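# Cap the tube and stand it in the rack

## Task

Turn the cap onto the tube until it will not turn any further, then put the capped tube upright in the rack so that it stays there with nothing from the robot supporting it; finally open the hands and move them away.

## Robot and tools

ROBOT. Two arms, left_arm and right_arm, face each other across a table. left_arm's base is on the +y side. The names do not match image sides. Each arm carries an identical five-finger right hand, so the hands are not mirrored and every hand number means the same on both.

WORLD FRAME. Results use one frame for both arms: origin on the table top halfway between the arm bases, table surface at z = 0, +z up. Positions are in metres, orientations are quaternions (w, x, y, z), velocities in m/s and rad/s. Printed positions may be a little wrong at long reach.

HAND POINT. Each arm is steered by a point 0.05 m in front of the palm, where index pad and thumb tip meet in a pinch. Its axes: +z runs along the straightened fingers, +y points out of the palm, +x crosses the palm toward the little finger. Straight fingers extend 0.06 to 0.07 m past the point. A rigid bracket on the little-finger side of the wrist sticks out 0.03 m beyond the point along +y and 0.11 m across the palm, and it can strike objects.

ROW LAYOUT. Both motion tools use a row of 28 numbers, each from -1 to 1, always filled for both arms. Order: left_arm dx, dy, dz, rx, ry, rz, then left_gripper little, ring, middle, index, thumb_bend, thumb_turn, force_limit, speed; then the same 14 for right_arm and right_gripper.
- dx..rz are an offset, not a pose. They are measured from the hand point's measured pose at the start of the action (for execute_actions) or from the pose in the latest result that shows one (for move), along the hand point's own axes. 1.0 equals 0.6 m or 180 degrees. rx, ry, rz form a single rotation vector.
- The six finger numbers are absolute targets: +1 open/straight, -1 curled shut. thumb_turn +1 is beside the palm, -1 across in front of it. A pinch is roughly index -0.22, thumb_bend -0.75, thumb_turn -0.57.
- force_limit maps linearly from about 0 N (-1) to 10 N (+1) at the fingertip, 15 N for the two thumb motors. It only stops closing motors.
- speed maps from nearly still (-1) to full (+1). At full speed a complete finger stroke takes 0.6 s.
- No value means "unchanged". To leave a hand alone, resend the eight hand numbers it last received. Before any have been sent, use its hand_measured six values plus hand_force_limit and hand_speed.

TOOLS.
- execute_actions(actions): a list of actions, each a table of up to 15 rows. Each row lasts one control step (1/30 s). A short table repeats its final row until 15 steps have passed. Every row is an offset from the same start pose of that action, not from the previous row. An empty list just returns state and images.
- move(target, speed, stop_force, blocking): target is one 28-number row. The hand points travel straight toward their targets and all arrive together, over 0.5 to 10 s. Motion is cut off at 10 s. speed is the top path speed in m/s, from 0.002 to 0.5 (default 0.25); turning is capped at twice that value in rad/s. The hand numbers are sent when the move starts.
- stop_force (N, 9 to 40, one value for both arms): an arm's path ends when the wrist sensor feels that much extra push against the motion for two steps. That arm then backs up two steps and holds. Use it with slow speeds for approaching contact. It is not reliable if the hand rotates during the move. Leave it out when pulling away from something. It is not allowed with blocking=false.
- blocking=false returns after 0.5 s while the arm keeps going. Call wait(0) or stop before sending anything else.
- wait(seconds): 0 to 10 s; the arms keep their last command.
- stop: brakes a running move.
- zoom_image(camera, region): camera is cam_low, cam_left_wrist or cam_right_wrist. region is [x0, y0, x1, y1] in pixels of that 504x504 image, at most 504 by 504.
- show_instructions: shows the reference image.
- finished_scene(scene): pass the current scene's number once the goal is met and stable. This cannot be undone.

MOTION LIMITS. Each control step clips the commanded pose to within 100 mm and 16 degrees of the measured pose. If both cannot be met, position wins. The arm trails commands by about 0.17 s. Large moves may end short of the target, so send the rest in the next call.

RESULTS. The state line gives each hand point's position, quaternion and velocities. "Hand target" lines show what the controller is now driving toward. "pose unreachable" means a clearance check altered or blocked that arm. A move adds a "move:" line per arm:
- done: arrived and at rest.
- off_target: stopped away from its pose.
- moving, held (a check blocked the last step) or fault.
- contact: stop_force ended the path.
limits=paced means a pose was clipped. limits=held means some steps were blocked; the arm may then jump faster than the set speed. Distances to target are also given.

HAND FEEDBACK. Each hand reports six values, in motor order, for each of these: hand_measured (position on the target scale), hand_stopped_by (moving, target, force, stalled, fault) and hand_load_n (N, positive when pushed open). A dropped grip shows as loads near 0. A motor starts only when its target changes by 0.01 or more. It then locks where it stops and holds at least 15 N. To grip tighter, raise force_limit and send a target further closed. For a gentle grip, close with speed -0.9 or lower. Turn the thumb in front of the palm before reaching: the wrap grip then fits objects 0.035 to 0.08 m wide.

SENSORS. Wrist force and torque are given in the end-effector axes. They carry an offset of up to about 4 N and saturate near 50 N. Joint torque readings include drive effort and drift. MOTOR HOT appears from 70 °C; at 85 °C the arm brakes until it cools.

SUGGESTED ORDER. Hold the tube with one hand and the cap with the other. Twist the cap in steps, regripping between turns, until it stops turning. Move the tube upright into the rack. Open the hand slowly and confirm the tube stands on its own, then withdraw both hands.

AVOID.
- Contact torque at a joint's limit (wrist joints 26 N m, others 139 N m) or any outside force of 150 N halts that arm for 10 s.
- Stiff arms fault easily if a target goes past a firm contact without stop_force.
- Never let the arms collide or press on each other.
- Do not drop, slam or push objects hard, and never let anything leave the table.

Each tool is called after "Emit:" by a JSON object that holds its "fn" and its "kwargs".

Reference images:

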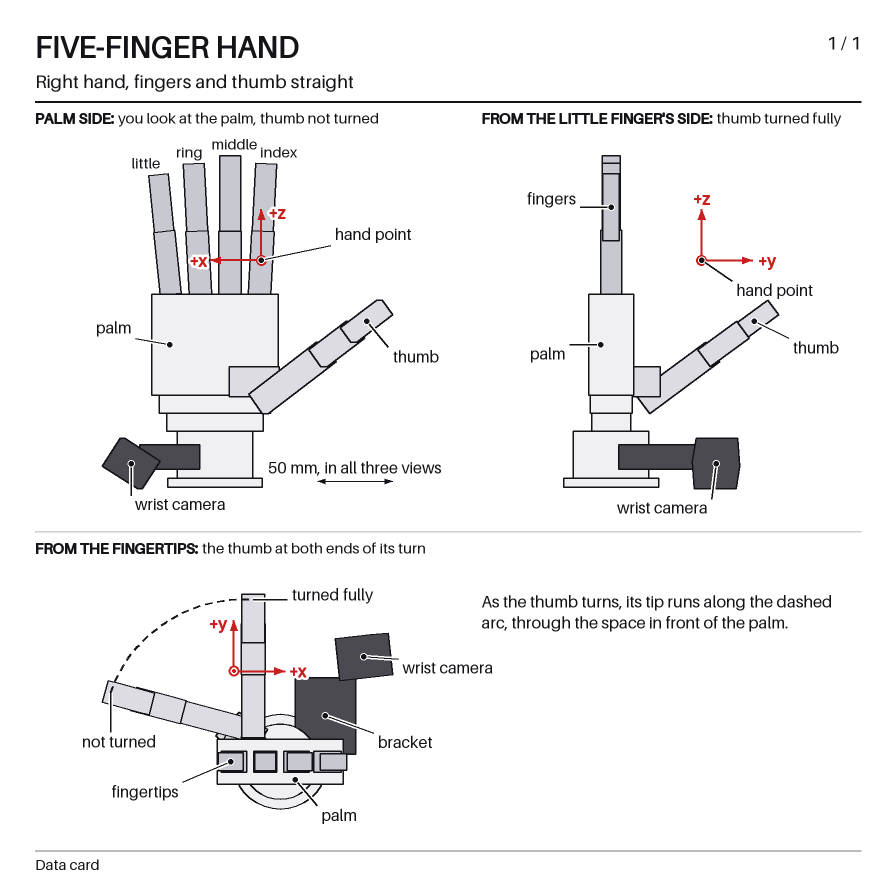

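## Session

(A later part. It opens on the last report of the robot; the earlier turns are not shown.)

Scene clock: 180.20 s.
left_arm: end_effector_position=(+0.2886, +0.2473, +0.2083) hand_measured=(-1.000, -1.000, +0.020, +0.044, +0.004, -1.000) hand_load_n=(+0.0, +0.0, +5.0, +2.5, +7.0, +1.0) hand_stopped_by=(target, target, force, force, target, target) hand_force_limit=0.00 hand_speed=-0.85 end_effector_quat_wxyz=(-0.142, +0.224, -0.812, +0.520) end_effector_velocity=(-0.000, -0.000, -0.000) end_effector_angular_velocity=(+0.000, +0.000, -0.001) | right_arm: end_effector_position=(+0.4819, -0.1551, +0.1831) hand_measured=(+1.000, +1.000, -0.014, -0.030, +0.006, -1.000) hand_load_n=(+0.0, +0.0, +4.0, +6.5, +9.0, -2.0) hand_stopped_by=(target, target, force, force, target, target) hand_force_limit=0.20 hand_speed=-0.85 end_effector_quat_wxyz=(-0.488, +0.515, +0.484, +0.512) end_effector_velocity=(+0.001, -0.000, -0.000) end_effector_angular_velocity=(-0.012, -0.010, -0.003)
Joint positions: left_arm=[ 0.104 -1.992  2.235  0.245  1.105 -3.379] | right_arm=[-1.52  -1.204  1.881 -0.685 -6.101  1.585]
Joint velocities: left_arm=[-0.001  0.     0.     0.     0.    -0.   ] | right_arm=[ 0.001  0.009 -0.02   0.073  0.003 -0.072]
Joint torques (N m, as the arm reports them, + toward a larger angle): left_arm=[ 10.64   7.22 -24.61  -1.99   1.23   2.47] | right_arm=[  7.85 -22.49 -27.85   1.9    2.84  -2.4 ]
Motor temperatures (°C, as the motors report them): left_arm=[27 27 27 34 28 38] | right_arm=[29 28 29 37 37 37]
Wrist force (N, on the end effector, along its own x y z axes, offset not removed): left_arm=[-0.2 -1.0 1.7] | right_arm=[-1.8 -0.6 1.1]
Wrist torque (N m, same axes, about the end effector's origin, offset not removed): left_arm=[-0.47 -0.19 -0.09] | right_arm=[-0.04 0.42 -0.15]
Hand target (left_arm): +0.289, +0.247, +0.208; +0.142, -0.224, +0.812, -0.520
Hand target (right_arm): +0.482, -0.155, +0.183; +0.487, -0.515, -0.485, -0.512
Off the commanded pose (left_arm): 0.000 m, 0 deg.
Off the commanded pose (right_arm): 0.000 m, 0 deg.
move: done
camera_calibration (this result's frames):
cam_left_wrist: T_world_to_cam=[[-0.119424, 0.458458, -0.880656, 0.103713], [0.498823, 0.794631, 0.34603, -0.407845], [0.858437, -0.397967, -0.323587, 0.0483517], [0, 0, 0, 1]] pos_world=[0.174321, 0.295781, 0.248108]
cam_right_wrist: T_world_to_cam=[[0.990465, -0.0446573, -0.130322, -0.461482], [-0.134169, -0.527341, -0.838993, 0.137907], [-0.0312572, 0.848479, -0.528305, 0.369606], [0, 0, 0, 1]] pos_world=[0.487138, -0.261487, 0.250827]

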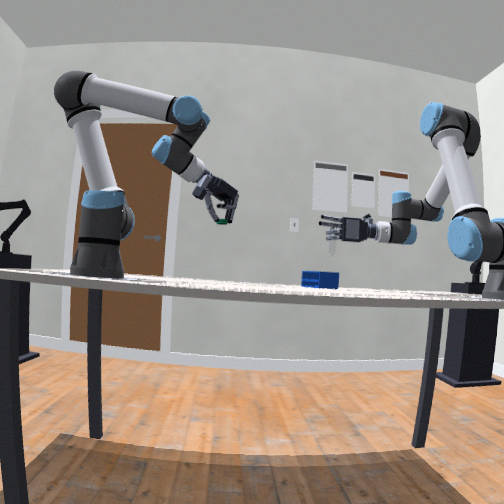

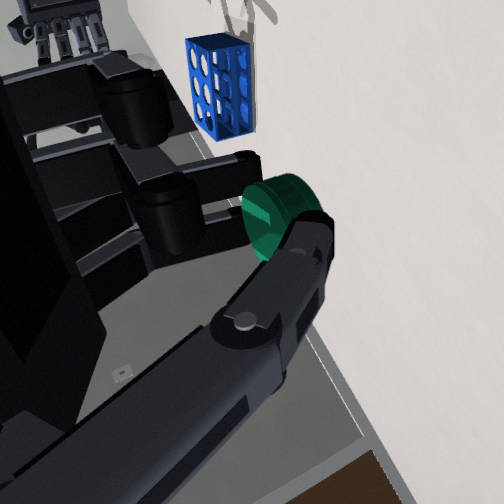

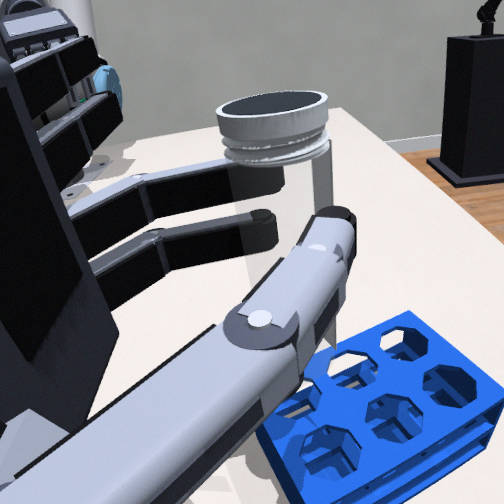

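Emit:
{"fn": "move", "kwargs": {"target": [0,0,0,0,0,0,-1,-1,-0.3,-0.3,0,-1,0,-0.85,-0.058,0.019,-0.016,-0.067,0,-0.002,1,1,-0.3,-0.3,0,-1,0.2,-0.85], "speed": 0.1}}

Emit:
{"fn": "zoom_image", "kwargs": {"camera": "cam_low", "region": [280,210,380,300]}}

Emit:
{"fn": "zoom_image", "kwargs": {"camera": "cam_left_wrist", "region": [80,0,280,150]}}

Scene clock: 182.03 s.
left_arm: end_effector_position=(+0.2886, +0.2473, +0.2083) hand_measured=(-1.000, -1.000, +0.020, +0.044, +0.004, -1.000) hand_load_n=(+0.0, +0.0, +5.0, +2.5, +7.0, +1.0) hand_stopped_by=(target, target, force, force, target, target) hand_force_limit=0.00 hand_speed=-0.85 end_effector_quat_wxyz=(-0.142, +0.224, -0.812, +0.520) end_effector_velocity=(-0.000, +0.000, +0.000) end_effector_angular_velocity=(-0.002, +0.001, -0.000) | right_arm: end_effector_position=(+0.4924, -0.1652, +0.1485) hand_measured=(+1.000, +1.000, -0.014, -0.030, +0.006, -1.000) hand_load_n=(+0.0, +0.0, +4.0, +6.5, +9.0, -2.0) hand_stopped_by=(target, target, force, force, target, target) hand_force_limit=0.20 hand_speed=-0.85 end_effector_quat_wxyz=(-0.430, +0.561, +0.430, +0.562) end_effector_velocity=(+0.001, -0.000, -0.002) end_effector_angular_velocity=(+0.002, +0.000, -0.011)
Joint positions: left_arm=[ 0.104 -1.992  2.235  0.245  1.105 -3.379] | right_arm=[-1.483 -1.204  2.001 -0.798 -5.855  1.572]
Joint velocities: left_arm=[-0.    -0.001  0.     0.     0.    -0.001] | right_arm=[ 0.003  0.002  0.007 -0.013  0.015  0.005]
Joint torques (N m, as the arm reports them, + toward a larger angle): left_arm=[ 10.42   7.8  -25.12  -2.15   1.15   2.6 ] | right_arm=[  9.38 -20.66  -4.46  -2.38   2.82   2.14]
Motor temperatures (°C, as the motors report them): left_arm=[27 27 27 34 28 38] | right_arm=[29 28 29 37 37 37]
Wrist force (N, on the end effector, along its own x y z axes, offset not removed): left_arm=[1.7 -2.3 1.0] | right_arm=[1.5 -3.7 -0.7]
Wrist torque (N m, same axes, about the end effector's origin, offset not removed): left_arm=[-0.58 -0.46 0.03] | right_arm=[-0.45 -0.12 0.06]
Hand target (left_arm): +0.289, +0.247, +0.208; +0.142, -0.224, +0.812, -0.520
Hand target (right_arm): +0.492, -0.165, +0.148; -0.430, +0.562, +0.429, +0.562
Off the commanded pose (left_arm): 0.000 m, 0 deg.
Off the commanded pose (right_arm): 0.000 m, 0 deg.
move: done
camera_calibration (this result's frames):
cam_left_wrist: T_world_to_cam=[[-0.119424, 0.458457, -0.880656, 0.103713], [0.498823, 0.794631, 0.34603, -0.407845], [0.858437, -0.397967, -0.323587, 0.0483517], [0, 0, 0, 1]] pos_world=[0.174321, 0.295781, 0.248108]
cam_right_wrist: T_world_to_cam=[[0.96029, -0.249763, -0.124344, -0.49677], [-0.236126, -0.490141, -0.839051, 0.161285], [0.148618, 0.835093, -0.529653, 0.269636], [0, 0, 0, 1]] pos_world=[0.475054, -0.270193, 0.21637]

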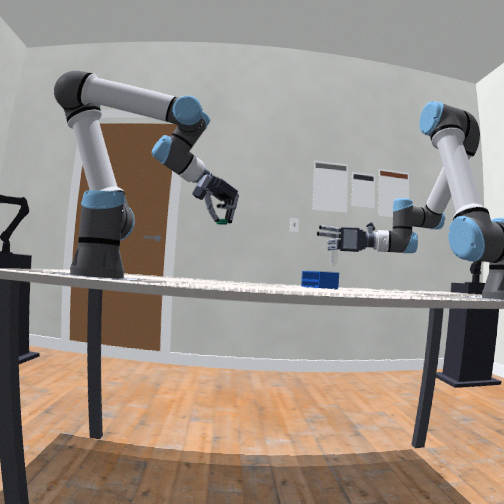

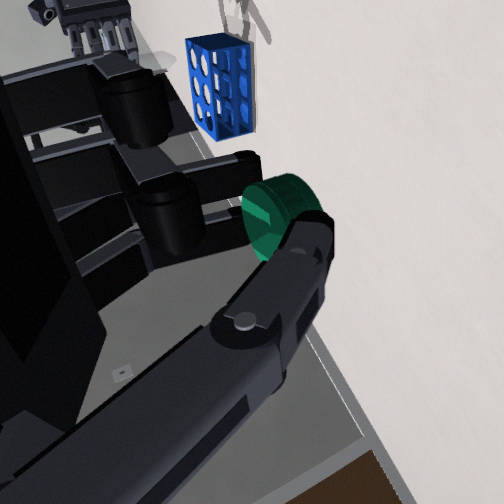

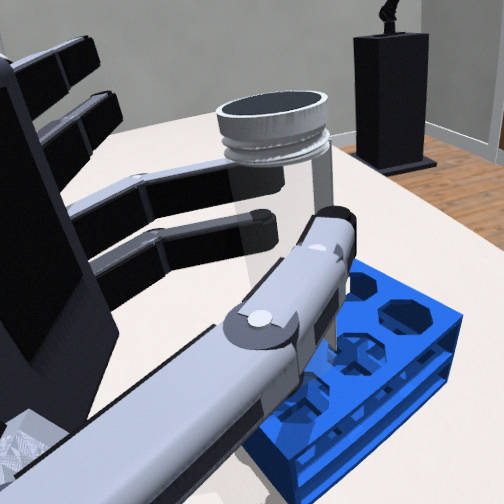

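Region (280, 210, 380, 300) of cam_low's 504x504 image, scaled by 5.040, with more detail than that image has; it fills the top 454 rows of this view, and the rest is white.

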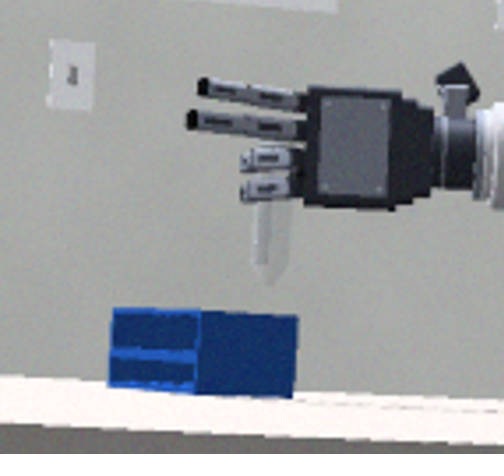

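Region (80, 0, 280, 150) of cam_left_wrist's 504x504 image, scaled by 2.520, with more detail than that image has; it fills the top 378 rows of this view, and the rest is white.

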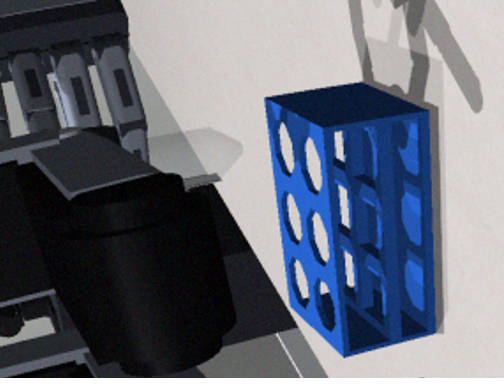

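Emit:
{"fn": "move", "kwargs": {"target": [0,0,0,0,0,0,-1,-1,-0.3,-0.3,0,-1,0,-0.85,-0.03,-0.007,0,0,0,0,1,1,-0.3,-0.3,0,-1,0.2,-0.85], "speed": 0.05}}

Emit:
{"fn": "zoom_image", "kwargs": {"camera": "cam_right_wrist", "region": [220,280,420,460]}}

Emit:
{"fn": "zoom_image", "kwargs": {"camera": "cam_left_wrist", "region": [120,20,240,110]}}

Scene clock: 183.20 s.
left_arm: end_effector_position=(+0.2886, +0.2473, +0.2083) hand_measured=(-1.000, -1.000, +0.020, +0.044, +0.004, -1.000) hand_load_n=(+0.0, +0.0, +5.0, +2.5, +7.0, +1.0) hand_stopped_by=(target, target, force, force, target, target) hand_force_limit=0.00 hand_speed=-0.85 end_effector_quat_wxyz=(-0.142, +0.224, -0.812, +0.520) end_effector_velocity=(+0.000, -0.000, +0.000) end_effector_angular_velocity=(-0.000, +0.000, +0.001) | right_arm: end_effector_position=(+0.4884, -0.1641, +0.1307) hand_measured=(+1.000, +1.000, -0.014, -0.030, +0.006, -1.000) hand_load_n=(+0.0, +0.0, +4.0, +6.5, +9.0, -2.0) hand_stopped_by=(target, target, force, force, target, target) hand_force_limit=0.20 hand_speed=-0.85 end_effector_quat_wxyz=(-0.430, +0.561, +0.430, +0.562) end_effector_velocity=(-0.000, +0.000, -0.002) end_effector_angular_velocity=(+0.001, -0.001, -0.000)
Joint positions: left_arm=[ 0.104 -1.992  2.235  0.245  1.105 -3.379] | right_arm=[-1.479 -1.176  2.023 -0.847 -5.851  1.572]
Joint velocities: left_arm=[ 0.  0. -0. -0. -0. -0.] | right_arm=[ 0.001  0.003  0.003 -0.009  0.001  0.002]
Joint torques (N m, as the arm reports them, + toward a larger angle): left_arm=[ 10.52   7.94 -24.56  -1.97   1.04   2.63] | right_arm=[  8.53 -21.5   -4.29  -2.39   2.72   2.29]
Motor temperatures (°C, as the motors report them): left_arm=[27 27 27 34 28 38] | right_arm=[29 28 29 37 37 37]
Wrist force (N, on the end effector, along its own x y z axes, offset not removed): left_arm=[1.3 -1.4 1.6] | right_arm=[-3.1 -3.6 -1.2]
Wrist torque (N m, same axes, about the end effector's origin, offset not removed): left_arm=[-0.57 -0.35 0.04] | right_arm=[-0.57 0.58 -0.18]
Hand target (left_arm): +0.289, +0.247, +0.208; +0.142, -0.224, +0.812, -0.520
Hand target (right_arm): +0.488, -0.164, +0.131; -0.430, +0.561, +0.430, +0.562
Off the commanded pose (left_arm): 0.000 m, 0 deg.
Off the commanded pose (right_arm): 0.000 m, 0 deg.
move: done
camera_calibration (this result's frames):
cam_left_wrist: T_world_to_cam=[[-0.119424, 0.458458, -0.880656, 0.103713], [0.498823, 0.794631, 0.34603, -0.407845], [0.858437, -0.397967, -0.323587, 0.0483517], [0, 0, 0, 1]] pos_world=[0.174321, 0.295781, 0.248108]
cam_right_wrist: T_world_to_cam=[[0.960291, -0.249781, -0.124303, -0.494828], [-0.236115, -0.49022, -0.839008, 0.145933], [0.148633, 0.835041, -0.52973, 0.259912], [0, 0, 0, 1]] pos_world=[0.471005, -0.269096, 0.198614]

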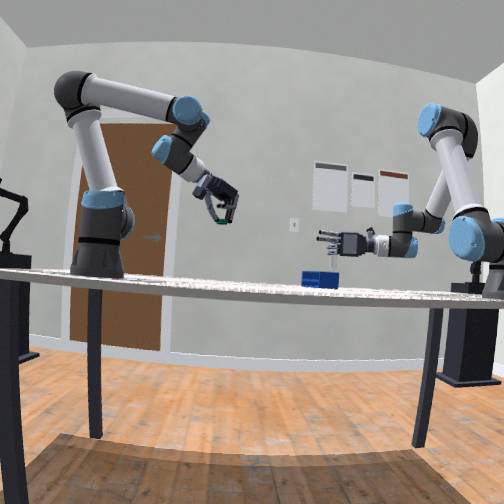

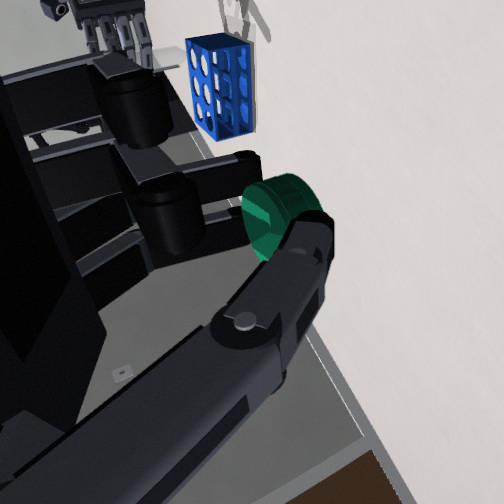

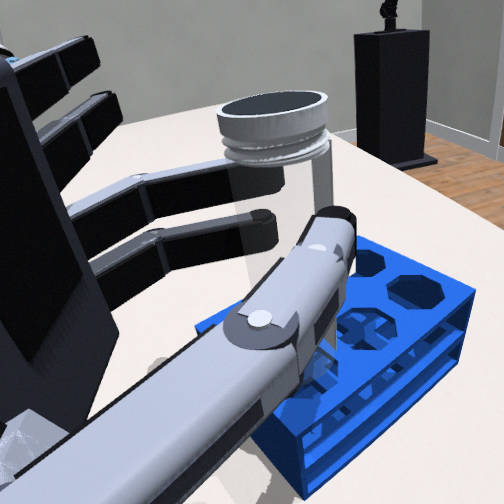

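Region (220, 280, 420, 460) of cam_right_wrist's 504x504 image, scaled by 2.520, with more detail than that image has; it fills the top 454 rows of this view, and the rest is white.

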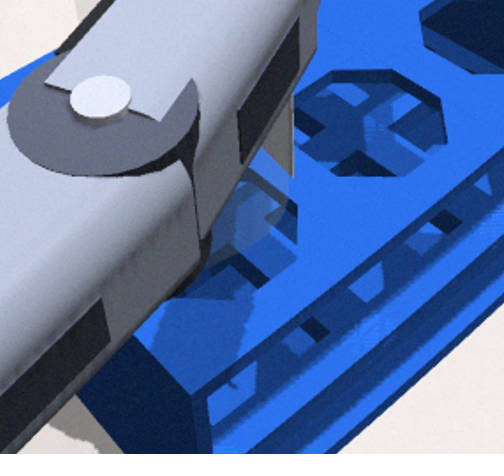

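Region (120, 20, 240, 110) of cam_left_wrist's 504x504 image, scaled by 4.200, with more detail than that image has; it fills the top 378 rows of this view, and the rest is white.

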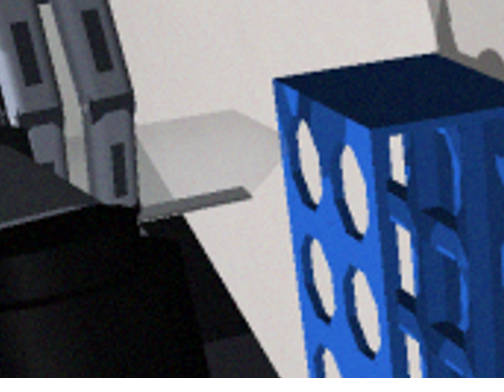

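Emit:
{"fn": "move", "kwargs": {"target": [0,0,0,0,0,0,-1,-1,-0.3,-0.3,0,-1,0,-0.85,-0.015,0.003,0.009,0,0,0,1,1,-0.3,-0.3,0,-1,0.2,-0.85], "speed": 0.03}}

Emit:
{"fn": "zoom_image", "kwargs": {"camera": "cam_right_wrist", "region": [220,280,420,460]}}

Emit:
{"fn": "zoom_image", "kwargs": {"camera": "cam_left_wrist", "region": [120,20,240,110]}}

Emit:
{"fn": "zoom_image", "kwargs": {"camera": "cam_low", "region": [295,235,355,295]}}

Scene clock: 184.37 s.
left_arm: end_effector_position=(+0.2886, +0.2473, +0.2083) hand_measured=(-1.000, -1.000, +0.020, +0.044, +0.004, -1.000) hand_load_n=(+0.0, +0.0, +5.0, +2.5, +7.0, +1.0) hand_stopped_by=(target, target, force, force, target, target) hand_force_limit=0.00 hand_speed=-0.85 end_effector_quat_wxyz=(-0.142, +0.224, -0.812, +0.520) end_effector_velocity=(-0.000, -0.000, +0.000) end_effector_angular_velocity=(-0.001, +0.000, -0.001) | right_arm: end_effector_position=(+0.4914, -0.1595, +0.1219) hand_measured=(+1.000, +1.000, -0.014, -0.030, +0.006, -1.000) hand_load_n=(+0.0, +0.0, +4.0, +6.5, +9.0, -2.0) hand_stopped_by=(target, target, force, force, target, target) hand_force_limit=0.20 hand_speed=-0.85 end_effector_quat_wxyz=(-0.430, +0.561, +0.430, +0.562) end_effector_velocity=(+0.001, +0.001, -0.001) end_effector_angular_velocity=(+0.000, +0.001, -0.000)
Joint positions: left_arm=[ 0.104 -1.992  2.235  0.245  1.105 -3.379] | right_arm=[-1.47  -1.15   2.014 -0.865 -5.841  1.572]
Joint velocities: left_arm=[-0.001 -0.001  0.     0.     0.    -0.   ] | right_arm=[ 0.002  0.003 -0.002 -0.002  0.002  0.001]
Joint torques (N m, as the arm reports them, + toward a larger angle): left_arm=[ 11.53   9.01 -24.64  -2.03   1.06   2.62] | right_arm=[  8.1  -22.39 -25.44  -2.3    2.83  -1.32]
Motor temperatures (°C, as the motors report them): left_arm=[27 27 27 34 28 38] | right_arm=[29 28 29 37 37 37]
Wrist force (N, on the end effector, along its own x y z axes, offset not removed): left_arm=[0.5 -1.8 1.8] | right_arm=[-0.8 -4.1 0.4]
Wrist torque (N m, same axes, about the end effector's origin, offset not removed): left_arm=[-0.56 -0.24 -0.03] | right_arm=[-0.52 0.20 -0.05]
Hand target (left_arm): +0.289, +0.247, +0.208; +0.142, -0.224, +0.812, -0.520
Hand target (right_arm): +0.491, -0.159, +0.122; -0.430, +0.561, +0.430, +0.562
Off the commanded pose (left_arm): 0.000 m, 0 deg.
Off the commanded pose (right_arm): 0.000 m, 0 deg.
move: done
camera_calibration (this result's frames):
cam_left_wrist: T_world_to_cam=[[-0.119424, 0.458458, -0.880656, 0.103713], [0.498823, 0.794631, 0.34603, -0.407845], [0.858437, -0.397967, -0.323587, 0.0483517], [0, 0, 0, 1]] pos_world=[0.174321, 0.295781, 0.248108]
cam_right_wrist: T_world_to_cam=[[0.960297, -0.24978, -0.124259, -0.497718], [-0.236078, -0.490235, -0.839009, 0.141499], [0.148651, 0.835033, -0.529738, 0.250866], [0, 0, 0, 1]] pos_world=[0.47407, -0.264433, 0.189766]

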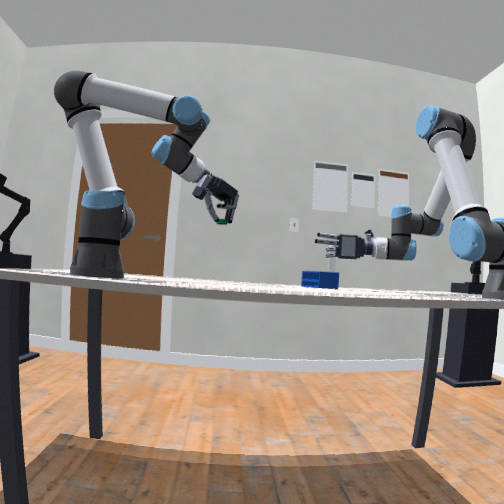

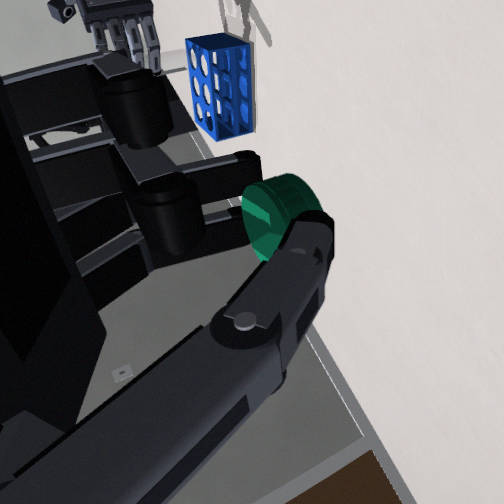

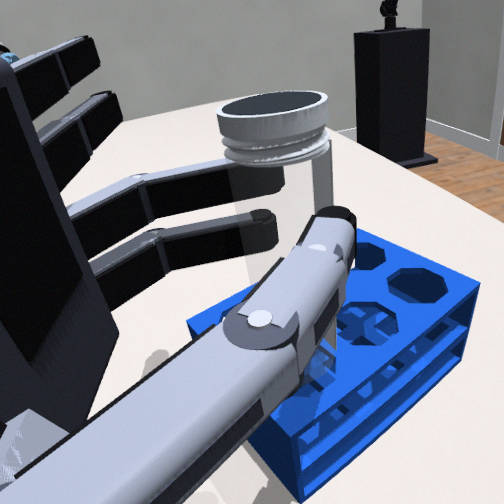

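Region (220, 280, 420, 460) of cam_right_wrist's 504x504 image, scaled by 2.520, with more detail than that image has; it fills the top 454 rows of this view, and the rest is white.

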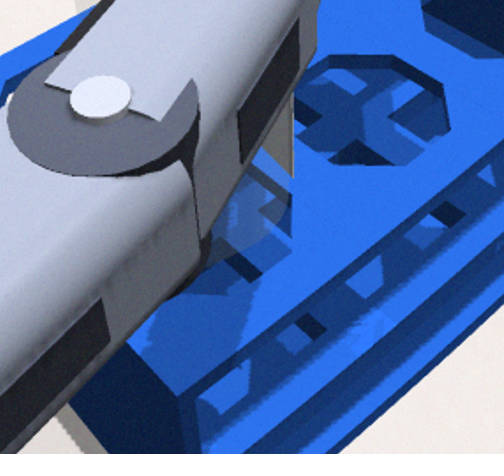

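Region (120, 20, 240, 110) of cam_left_wrist's 504x504 image, scaled by 4.200, with more detail than that image has; it fills the top 378 rows of this view, and the rest is white.

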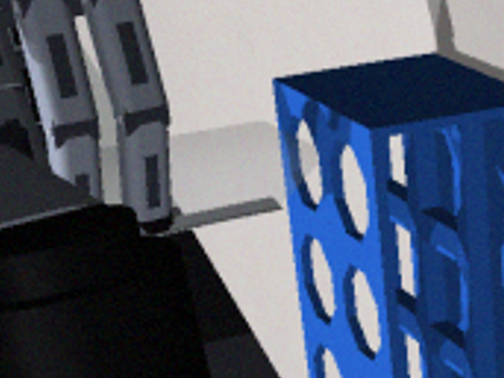

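Region (295, 235, 355, 295) of cam_low's 504x504 image, scaled by 8.400, with more detail than that image has.

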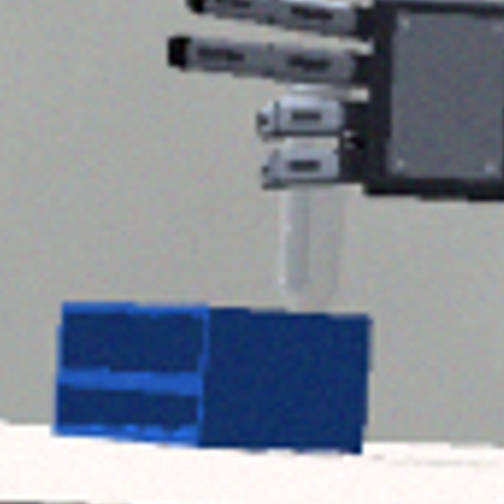

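Good. Slight -Y, +Z, and descend.

Emit:
{"fn": "move", "kwargs": {"target": [0,0,0,0,0,0,-1,-1,-0.3,-0.3,0,-1,0,-0.85,-0.07,-0.003,0.004,0,0,0,1,1,-0.3,-0.3,0,-1,0.2,-0.85], "speed": 0.02, "stop_force": 10}}

Emit:
{"fn": "zoom_image", "kwargs": {"camera": "cam_low", "region": [295,235,355,295]}}

Scene clock: 186.93 s.
left_arm: end_effector_position=(+0.2886, +0.2473, +0.2083) hand_measured=(-1.000, -1.000, +0.020, +0.044, +0.004, -1.000) hand_load_n=(+0.0, +0.0, +5.0, +2.5, +7.0, +1.0) hand_stopped_by=(target, target, force, force, target, target) hand_force_limit=0.00 hand_speed=-0.85 end_effector_quat_wxyz=(-0.142, +0.224, -0.812, +0.520) end_effector_velocity=(-0.000, -0.000, +0.000) end_effector_angular_velocity=(+0.000, -0.000, -0.001) | right_arm: end_effector_position=(+0.4902, -0.1567, +0.0801) hand_measured=(+1.000, +1.000, -0.014, -0.030, +0.006, -1.000) hand_load_n=(+0.0, +0.0, +4.0, +6.5, +9.0, -2.0) hand_stopped_by=(target, target, force, force, target, target) hand_force_limit=0.20 hand_speed=-0.85 end_effector_quat_wxyz=(-0.430, +0.561, +0.430, +0.562) end_effector_velocity=(-0.000, +0.000, -0.002) end_effector_angular_velocity=(+0.001, +0.002, -0.000)
Joint positions: left_arm=[ 0.104 -1.992  2.235  0.245  1.105 -3.379] | right_arm=[-1.463 -1.063  2.032 -0.97  -5.835  1.571]
Joint velocities: left_arm=[-0.  0. -0. -0.  0.  0.] | right_arm=[ 0.001  0.005  0.001 -0.007  0.001  0.003]
Joint torques (N m, as the arm reports them, + toward a larger angle): left_arm=[ 10.54   7.52 -24.54  -1.95   1.13   2.61] | right_arm=[  8.97 -24.04  -1.86  -2.38   2.8    2.15]
Motor temperatures (°C, as the motors report them): left_arm=[27 27 27 34 28 38] | right_arm=[29 28 29 37 37 37]
Wrist force (N, on the end effector, along its own x y z axes, offset not removed): left_arm=[1.4 -2.1 2.8] | right_arm=[2.6 -2.3 -2.9]
Wrist torque (N m, same axes, about the end effector's origin, offset not removed): left_arm=[-0.70 -0.51 0.04] | right_arm=[-0.30 -0.27 0.19]
Hand target (left_arm): +0.289, +0.247, +0.208; +0.142, -0.224, +0.812, -0.520
Hand target (right_arm): +0.490, -0.157, +0.080; -0.430, +0.561, +0.430, +0.562
Off the commanded pose (left_arm): 0.000 m, 0 deg.
Off the commanded pose (right_arm): 0.000 m, 0 deg.
move: done
camera_calibration (this result's frames):
cam_left_wrist: T_world_to_cam=[[-0.119424, 0.458458, -0.880656, 0.103713], [0.498823, 0.794631, 0.34603, -0.407845], [0.858437, -0.397967, -0.323587, 0.0483518], [0, 0, 0, 1]] pos_world=[0.174321, 0.295781, 0.248108]
cam_right_wrist: T_world_to_cam=[[0.960318, -0.249788, -0.124076, -0.501092], [-0.235937, -0.490314, -0.839003, 0.10747], [0.148737, 0.834984, -0.529792, 0.226554], [0, 0, 0, 1]] pos_world=[0.472867, -0.261642, 0.148021]

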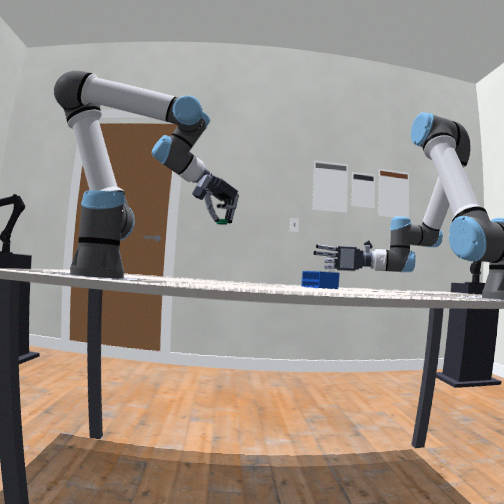

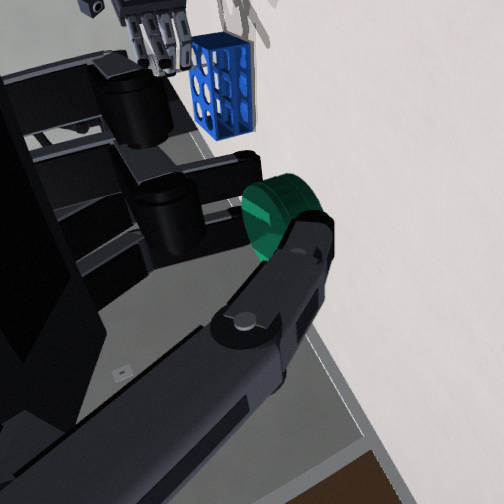

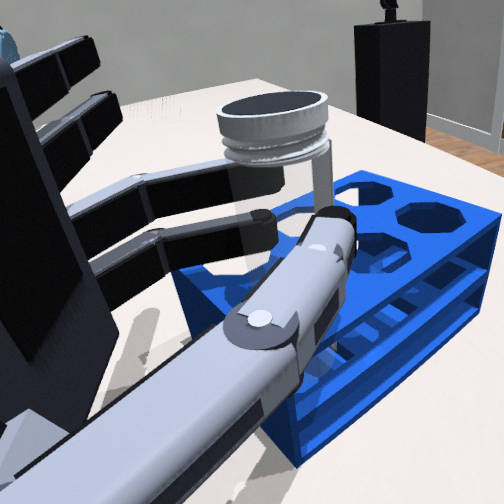

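Region (295, 235, 355, 295) of cam_low's 504x504 image, scaled by 8.400, with more detail than that image has.

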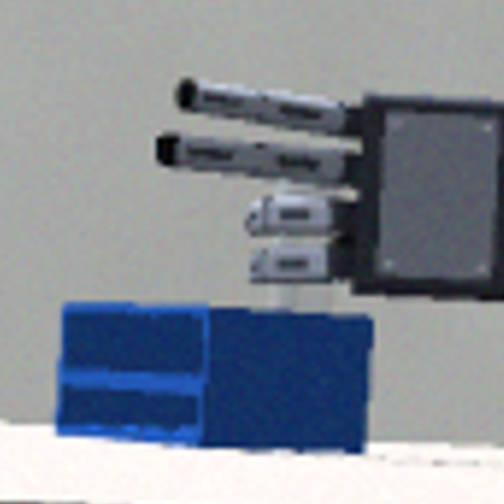

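Emit:
{"fn": "move", "kwargs": {"target": [0,0,0,0,0,0,-1,-1,-0.3,-0.3,0,-1,0,-0.85,-0.01,0,0,0,0,0,1,1,-0.3,-0.3,0,-1,0.2,-0.85], "speed": 0.01}}

Emit:
{"fn": "move", "kwargs": {"target": [0,0,0,0,0,0,-1,-1,-0.3,-0.3,0,-1,0,-0.85,0,0,0,0,0,0,1,1,1,0.4,0.2,-1,0.2,-0.7]}}

Scene clock: 187.97 s.
left_arm: end_effector_position=(+0.2886, +0.2473, +0.2083) hand_measured=(-1.000, -1.000, +0.020, +0.044, +0.004, -1.000) hand_load_n=(+0.0, +0.0, +5.0, +2.5, +7.0, +1.0) hand_stopped_by=(target, target, force, force, target, target) hand_force_limit=0.00 hand_speed=-0.85 end_effector_quat_wxyz=(-0.142, +0.224, -0.812, +0.520) end_effector_velocity=(+0.000, +0.000, -0.000) end_effector_angular_velocity=(+0.000, -0.001, -0.000) | right_arm: end_effector_position=(+0.4902, -0.1567, +0.0744) hand_measured=(+1.000, +1.000, -0.014, -0.030, +0.006, -1.000) hand_load_n=(+0.0, +0.0, +4.0, +6.5, +9.0, -2.0) hand_stopped_by=(target, target, force, force, target, target) hand_force_limit=0.20 hand_speed=-0.85 end_effector_quat_wxyz=(-0.430, +0.561, +0.430, +0.562) end_effector_velocity=(-0.000, +0.000, -0.003) end_effector_angular_velocity=(+0.000, +0.001, +0.001)
Joint positions: left_arm=[ 0.104 -1.992  2.235  0.245  1.105 -3.379] | right_arm=[-1.463 -1.05   2.034 -0.984 -5.834  1.571]
Joint velocities: left_arm=[ 0.     0.     0.    -0.001  0.     0.001] | right_arm=[-0.     0.006  0.001 -0.006 -0.001  0.001]
Joint torques (N m, as the arm reports them, + toward a larger angle): left_arm=[  9.82   6.83 -24.48  -2.2    1.21   2.56] | right_arm=[  1.02 -24.35  -1.16  -2.49   0.95  -2.16]
Motor temperatures (°C, as the motors report them): left_arm=[27 27 27 34 28 38] | right_arm=[29 28 29 37 37 37]
Wrist force (N, on the end effector, along its own x y z axes, offset not removed): left_arm=[-0.4 -1.3 1.3] | right_arm=[3.6 -5.1 0.3]
Wrist torque (N m, same axes, about the end effector's origin, offset not removed): left_arm=[-0.45 -0.18 -0.10] | right_arm=[-0.84 -0.38 -0.01]
Hand target (left_arm): +0.289, +0.247, +0.208; +0.142, -0.224, +0.812, -0.520
Hand target (right_arm): +0.490, -0.157, +0.074; -0.430, +0.561, +0.430, +0.562
Off the commanded pose (left_arm): 0.000 m, 0 deg.
Off the commanded pose (right_arm): 0.000 m, 0 deg.
move: done
camera_calibration (this result's frames):
cam_left_wrist: T_world_to_cam=[[-0.119424, 0.458458, -0.880656, 0.103713], [0.498823, 0.794631, 0.34603, -0.407845], [0.858437, -0.397967, -0.323587, 0.0483516], [0, 0, 0, 1]] pos_world=[0.174321, 0.295781, 0.248108]
cam_right_wrist: T_world_to_cam=[[0.960317, -0.249795, -0.124072, -0.501788], [-0.235942, -0.49034, -0.838986, 0.102625], [0.148737, 0.834967, -0.529819, 0.223487], [0, 0, 0, 1]] pos_world=[0.472848, -0.261627, 0.14225]

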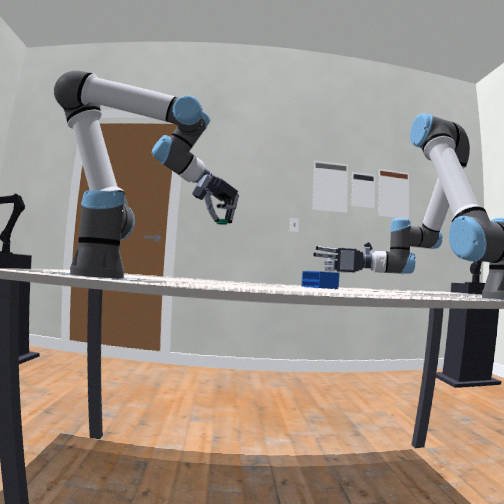

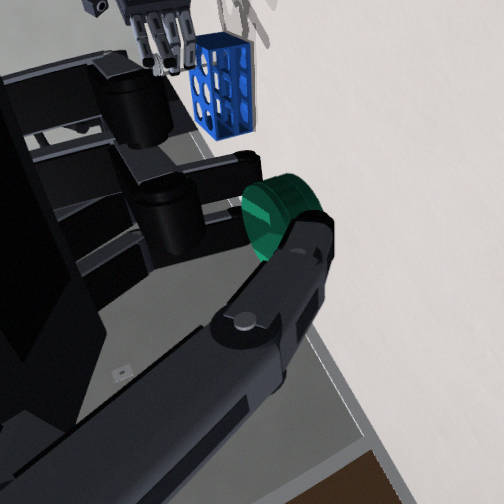

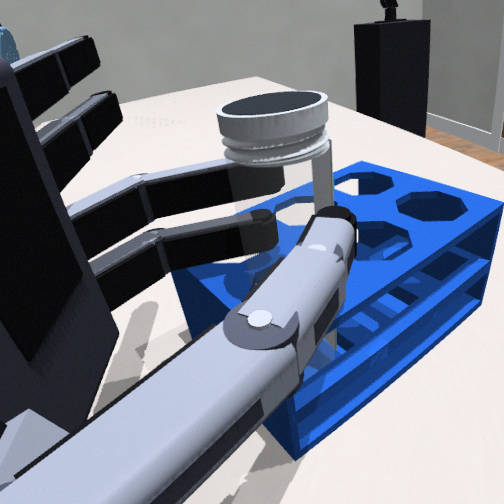

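Scene clock: 190.27 s.
left_arm: end_effector_position=(+0.2886, +0.2473, +0.2083) hand_measured=(-1.000, -1.000, +0.020, +0.044, +0.004, -1.000) hand_load_n=(+0.0, +0.0, +5.0, +2.5, +7.0, +1.0) hand_stopped_by=(target, target, force, force, target, target) hand_force_limit=0.00 hand_speed=-0.85 end_effector_quat_wxyz=(-0.142, +0.224, -0.812, +0.520) end_effector_velocity=(-0.000, +0.000, +0.000) end_effector_angular_velocity=(-0.001, +0.001, +0.000) | right_arm: end_effector_position=(+0.4902, -0.1567, +0.0743) hand_measured=(+1.000, +1.000, +1.000, +0.400, +0.200, -1.000) hand_load_n=(+0.0, +0.0, +0.0, +0.0, +0.0, +0.0) hand_stopped_by=(target, target, target, target, target, target) hand_force_limit=0.20 hand_speed=-0.70 end_effector_quat_wxyz=(-0.430, +0.561, +0.430, +0.562) end_effector_velocity=(-0.000, -0.000, +0.000) end_effector_angular_velocity=(-0.000, -0.000, +0.000)
Joint positions: left_arm=[ 0.104 -1.992  2.235  0.245  1.105 -3.379] | right_arm=[-1.463 -1.05   2.034 -0.984 -5.834  1.571]
Joint velocities: left_arm=[-0.    -0.001  0.     0.    -0.    -0.001] | right_arm=[-0. -0. -0.  0. -0. -0.]
Joint torques (N m, as the arm reports them, + toward a larger angle): left_arm=[ 11.44   7.34 -24.78  -2.21   1.01   2.71] | right_arm=[  0.72 -41.51 -23.16   1.19   0.58  -1.6 ]
Motor temperatures (°C, as the motors report them): left_arm=[27 27 27 34 28 38] | right_arm=[29 28 29 37 37 37]
Wrist force (N, on the end effector, along its own x y z axes, offset not removed): left_arm=[0.6 -1.6 1.5] | right_arm=[-1.4 -3.8 -2.1]
Wrist torque (N m, same axes, about the end effector's origin, offset not removed): left_arm=[-0.56 -0.37 0.02] | right_arm=[-0.61 0.65 -0.02]
Hand target (left_arm): +0.289, +0.247, +0.208; +0.142, -0.224, +0.812, -0.520
Hand target (right_arm): +0.490, -0.157, +0.074; -0.430, +0.561, +0.430, +0.562
Off the commanded pose (left_arm): 0.000 m, 0 deg.
Off the commanded pose (right_arm): 0.000 m, 0 deg.
move: done
camera_calibration (this result's frames):
cam_left_wrist: T_world_to_cam=[[-0.119424, 0.458458, -0.880656, 0.103713], [0.498823, 0.794631, 0.34603, -0.407845], [0.858437, -0.397967, -0.323587, 0.0483517], [0, 0, 0, 1]] pos_world=[0.174321, 0.295781, 0.248108]
cam_right_wrist: T_world_to_cam=[[0.960313, -0.249796, -0.124098, -0.501774], [-0.235966, -0.490344, -0.838977, 0.102621], [0.148722, 0.834964, -0.529828, 0.223492], [0, 0, 0, 1]] pos_world=[0.472837, -0.261629, 0.14224]

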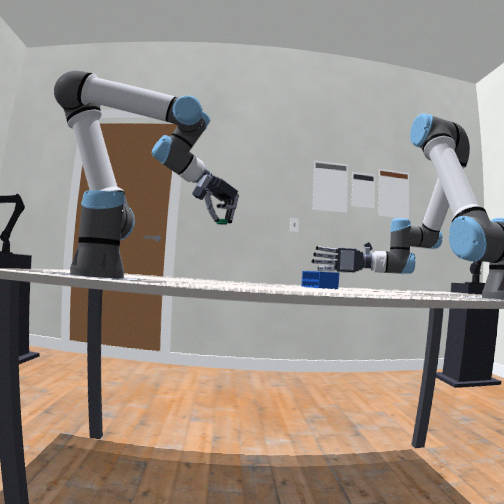

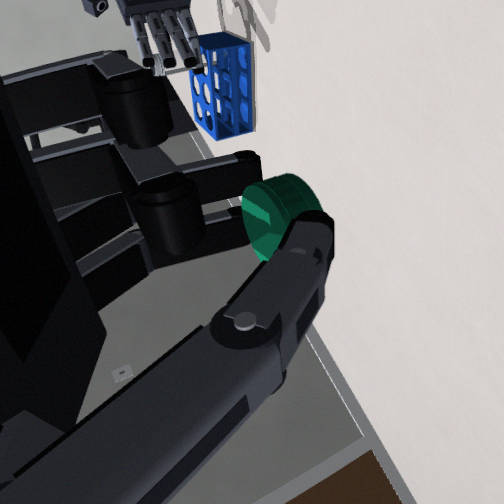

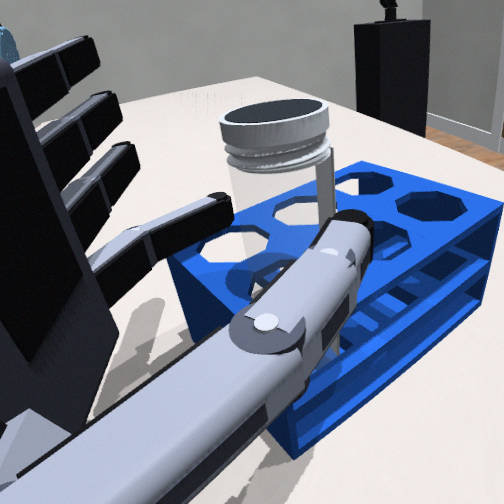

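Emit:
{"fn": "move", "kwargs": {"target": [0,-0.06,0.2,0,0,0,-1,-1,-0.3,-0.3,0,-1,0,-0.85,0,0,0,0,0,0,1,1,1,1,0.2,-1,0.2,0]}}

Emit:
{"fn": "move", "kwargs": {"target": [0,-0.18,0.509,0,0,0,-1,-1,-0.3,-0.3,0,-1,0,-0.85,0,0,-0.2,0,0,0,1,1,1,1,0.2,-1,0.2,0], "speed": 0.2}}

Emit:
{"fn": "zoom_image", "kwargs": {"camera": "cam_low", "region": [295,225,355,285]}}

Scene clock: 191.97 s.
left_arm: end_effector_position=(+0.3521, +0.1409, +0.1906) hand_measured=(-1.000, -1.000, +0.020, +0.044, +0.004, -1.000) hand_load_n=(+0.0, +0.0, +5.0, +2.5, +7.0, +1.0) hand_stopped_by=(target, target, force, force, target, target) hand_force_limit=0.00 hand_speed=-0.85 end_effector_quat_wxyz=(-0.142, +0.224, -0.812, +0.520) end_effector_velocity=(+0.001, -0.002, +0.000) end_effector_angular_velocity=(-0.000, +0.000, -0.000) | right_arm: end_effector_position=(+0.4902, -0.1567, +0.0744) hand_measured=(+1.000, +1.000, +1.000, +1.000, +0.200, -1.000) hand_load_n=(+0.0, +0.0, +0.0, +0.0, +0.0, +0.0) hand_stopped_by=(target, target, target, target, target, target) hand_force_limit=0.20 hand_speed=0.00 end_effector_quat_wxyz=(-0.430, +0.561, +0.430, +0.562) end_effector_velocity=(-0.000, +0.000, -0.000) end_effector_angular_velocity=(+0.000, -0.000, +0.000)
Joint positions: left_arm=[ 0.319 -1.611  1.996  0.065  1.296 -3.274] | right_arm=[-1.463 -1.05   2.034 -0.984 -5.834  1.571]
Joint velocities: left_arm=[ 0.002  0.005 -0.005 -0.     0.003  0.001] | right_arm=[ 0.     0.     0.    -0.001 -0.     0.   ]
Joint torques (N m, as the arm reports them, + toward a larger angle): left_arm=[ 12.09  -7.   -31.93  -2.49   1.75   2.69] | right_arm=[  0.79 -42.04 -15.36   1.21   0.76  -1.62]
Motor temperatures (°C, as the motors report them): left_arm=[27 27 27 34 28 38] | right_arm=[29 28 29 37 37 37]
Wrist force (N, on the end effector, along its own x y z axes, offset not removed): left_arm=[0.7 0.6 1.7] | right_arm=[-1.7 0.2 -3.8]
Wrist torque (N m, same axes, about the end effector's origin, offset not removed): left_arm=[-0.27 -0.31 0.00] | right_arm=[0.31 0.60 -0.08]
Hand target (left_arm): +0.352, +0.141, +0.191; +0.142, -0.224, +0.812, -0.520
Hand target (right_arm): +0.490, -0.157, +0.074; -0.430, +0.561, +0.430, +0.562
Off the commanded pose (left_arm): 0.000 m, 0 deg.
Off the commanded pose (right_arm): 0.000 m, 0 deg.
move: done
camera_calibration (this result's frames):
cam_left_wrist: T_world_to_cam=[[-0.118464, 0.45839, -0.88082, 0.144211], [0.498406, 0.794676, 0.346528, -0.348782], [0.858812, -0.397955, -0.322605, -0.0546066], [0, 0, 0, 1]] pos_world=[0.237816, 0.189332, 0.23027]
cam_right_wrist: T_world_to_cam=[[0.960317, -0.249795, -0.124072, -0.501788], [-0.235942, -0.49034, -0.838986, 0.102625], [0.148737, 0.834967, -0.529819, 0.223487], [0, 0, 0, 1]] pos_world=[0.472848, -0.261627, 0.14225]

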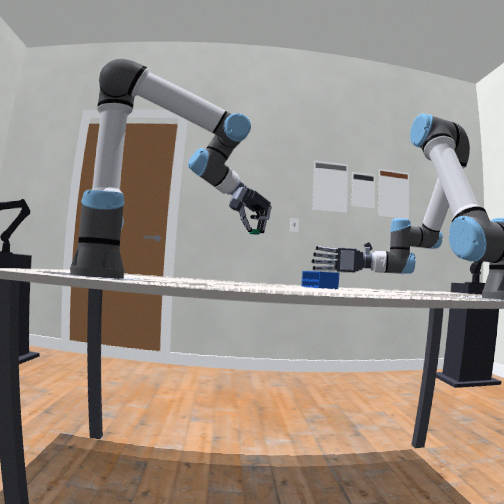

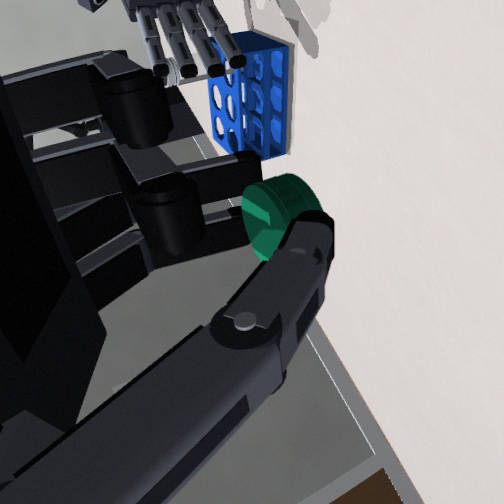

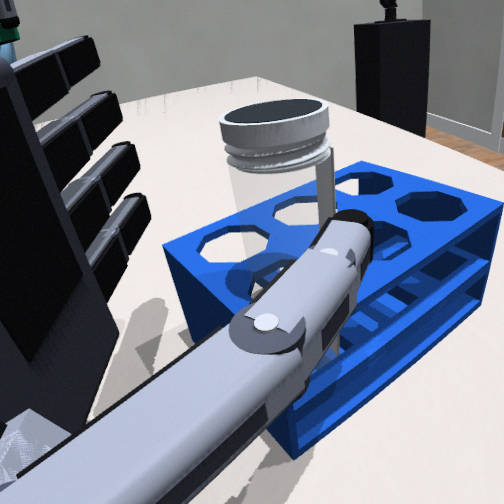

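Scene clock: 194.23 s.
left_arm: end_effector_position=(+0.5171, -0.1359, +0.1601) hand_measured=(-1.000, -1.000, +0.020, +0.044, +0.004, -1.000) hand_load_n=(+0.0, +0.0, +5.0, +2.5, +7.0, +1.0) hand_stopped_by=(target, target, force, force, target, target) hand_force_limit=0.00 hand_speed=-0.85 end_effector_quat_wxyz=(-0.143, +0.223, -0.812, +0.520) end_effector_velocity=(+0.001, -0.002, -0.001) end_effector_angular_velocity=(+0.003, +0.003, +0.001) | right_arm: end_effector_position=(+0.4589, -0.2726, +0.0743) hand_measured=(+1.000, +1.000, +1.000, +1.000, +0.200, -1.000) hand_load_n=(+0.0, +0.0, +0.0, +0.0, +0.0, +0.0) hand_stopped_by=(target, target, target, target, target, target) hand_force_limit=0.20 hand_speed=0.00 end_effector_quat_wxyz=(-0.430, +0.561, +0.430, +0.562) end_effector_velocity=(-0.000, -0.000, +0.000) end_effector_angular_velocity=(+0.001, +0.000, -0.001)
Joint positions: left_arm=[ 0.473 -0.81   0.965  0.281  1.435 -3.205] | right_arm=[-1.757 -1.158  2.244 -1.085 -6.129  1.569]
Joint velocities: left_arm=[ 0.     0.009 -0.016  0.011  0.001 -0.002] | right_arm=[-0.001 -0.001  0.002 -0.004 -0.001  0.004]
Joint torques (N m, as the arm reports them, + toward a larger angle): left_arm=[  9.38 -40.4  -32.89   1.36   1.37  -2.68] | right_arm=[ -9.3  -35.57   0.84  -2.07  -2.55   2.3 ]
Motor temperatures (°C, as the motors report them): left_arm=[27 27 27 34 28 38] | right_arm=[29 28 29 37 37 37]
Wrist force (N, on the end effector, along its own x y z axes, offset not removed): left_arm=[1.1 0.5 2.6] | right_arm=[-3.9 -4.1 -3.1]
Wrist torque (N m, same axes, about the end effector's origin, offset not removed): left_arm=[-0.31 -0.45 0.10] | right_arm=[-0.36 1.13 -0.36]
Hand target (left_arm): +0.517, -0.136, +0.160; +0.143, -0.223, +0.812, -0.520
Hand target (right_arm): +0.459, -0.273, +0.074; -0.430, +0.561, +0.430, +0.562
Off the commanded pose (left_arm): 0.001 m, 0 deg.
Off the commanded pose (right_arm): 0.000 m, 0 deg.
move: done
camera_calibration (this result's frames):
cam_left_wrist: T_world_to_cam=[[-0.117572, 0.458252, -0.881012, 0.263286], [0.498108, 0.794706, 0.346887, -0.200423], [0.859107, -0.398055, -0.321694, -0.316599], [0, 0, 0, 1]] pos_world=[0.40278, -0.0873979, 0.199634]
cam_right_wrist: T_world_to_cam=[[0.960315, -0.249861, -0.123956, -0.500693], [-0.235949, -0.490741, -0.83875, 0.0382416], [0.148741, 0.834711, -0.53022, 0.324821], [0, 0, 0, 1]] pos_world=[0.441532, -0.377469, 0.142238]

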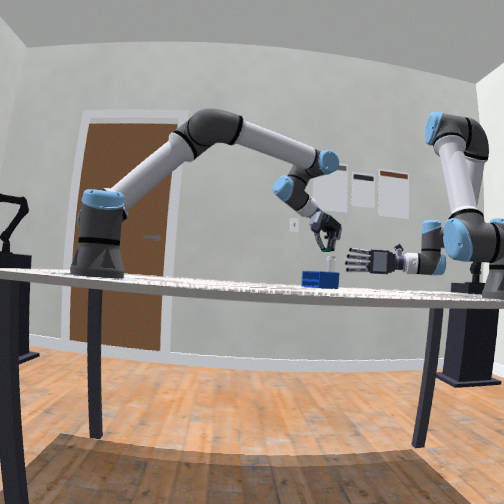

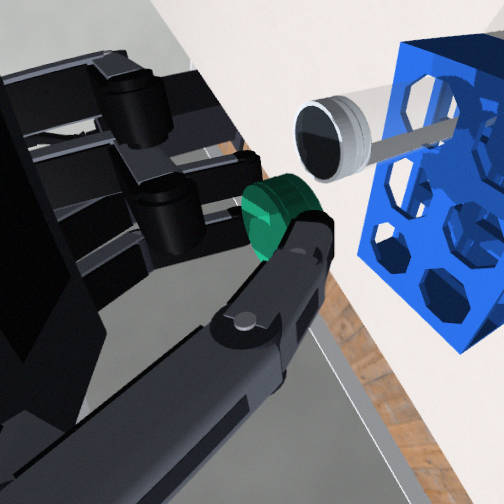

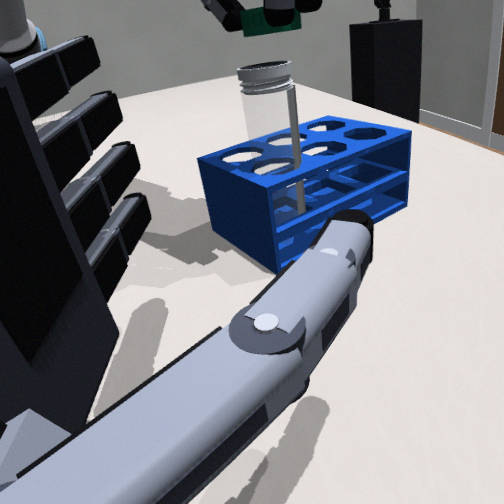

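Region (295, 225, 355, 285) of cam_low's 504x504 image, scaled by 8.400, with more detail than that image has.

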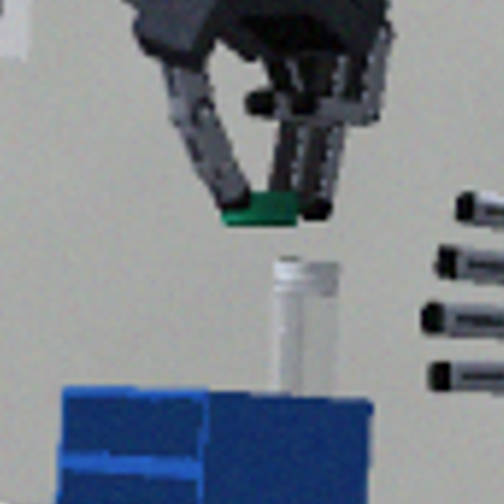

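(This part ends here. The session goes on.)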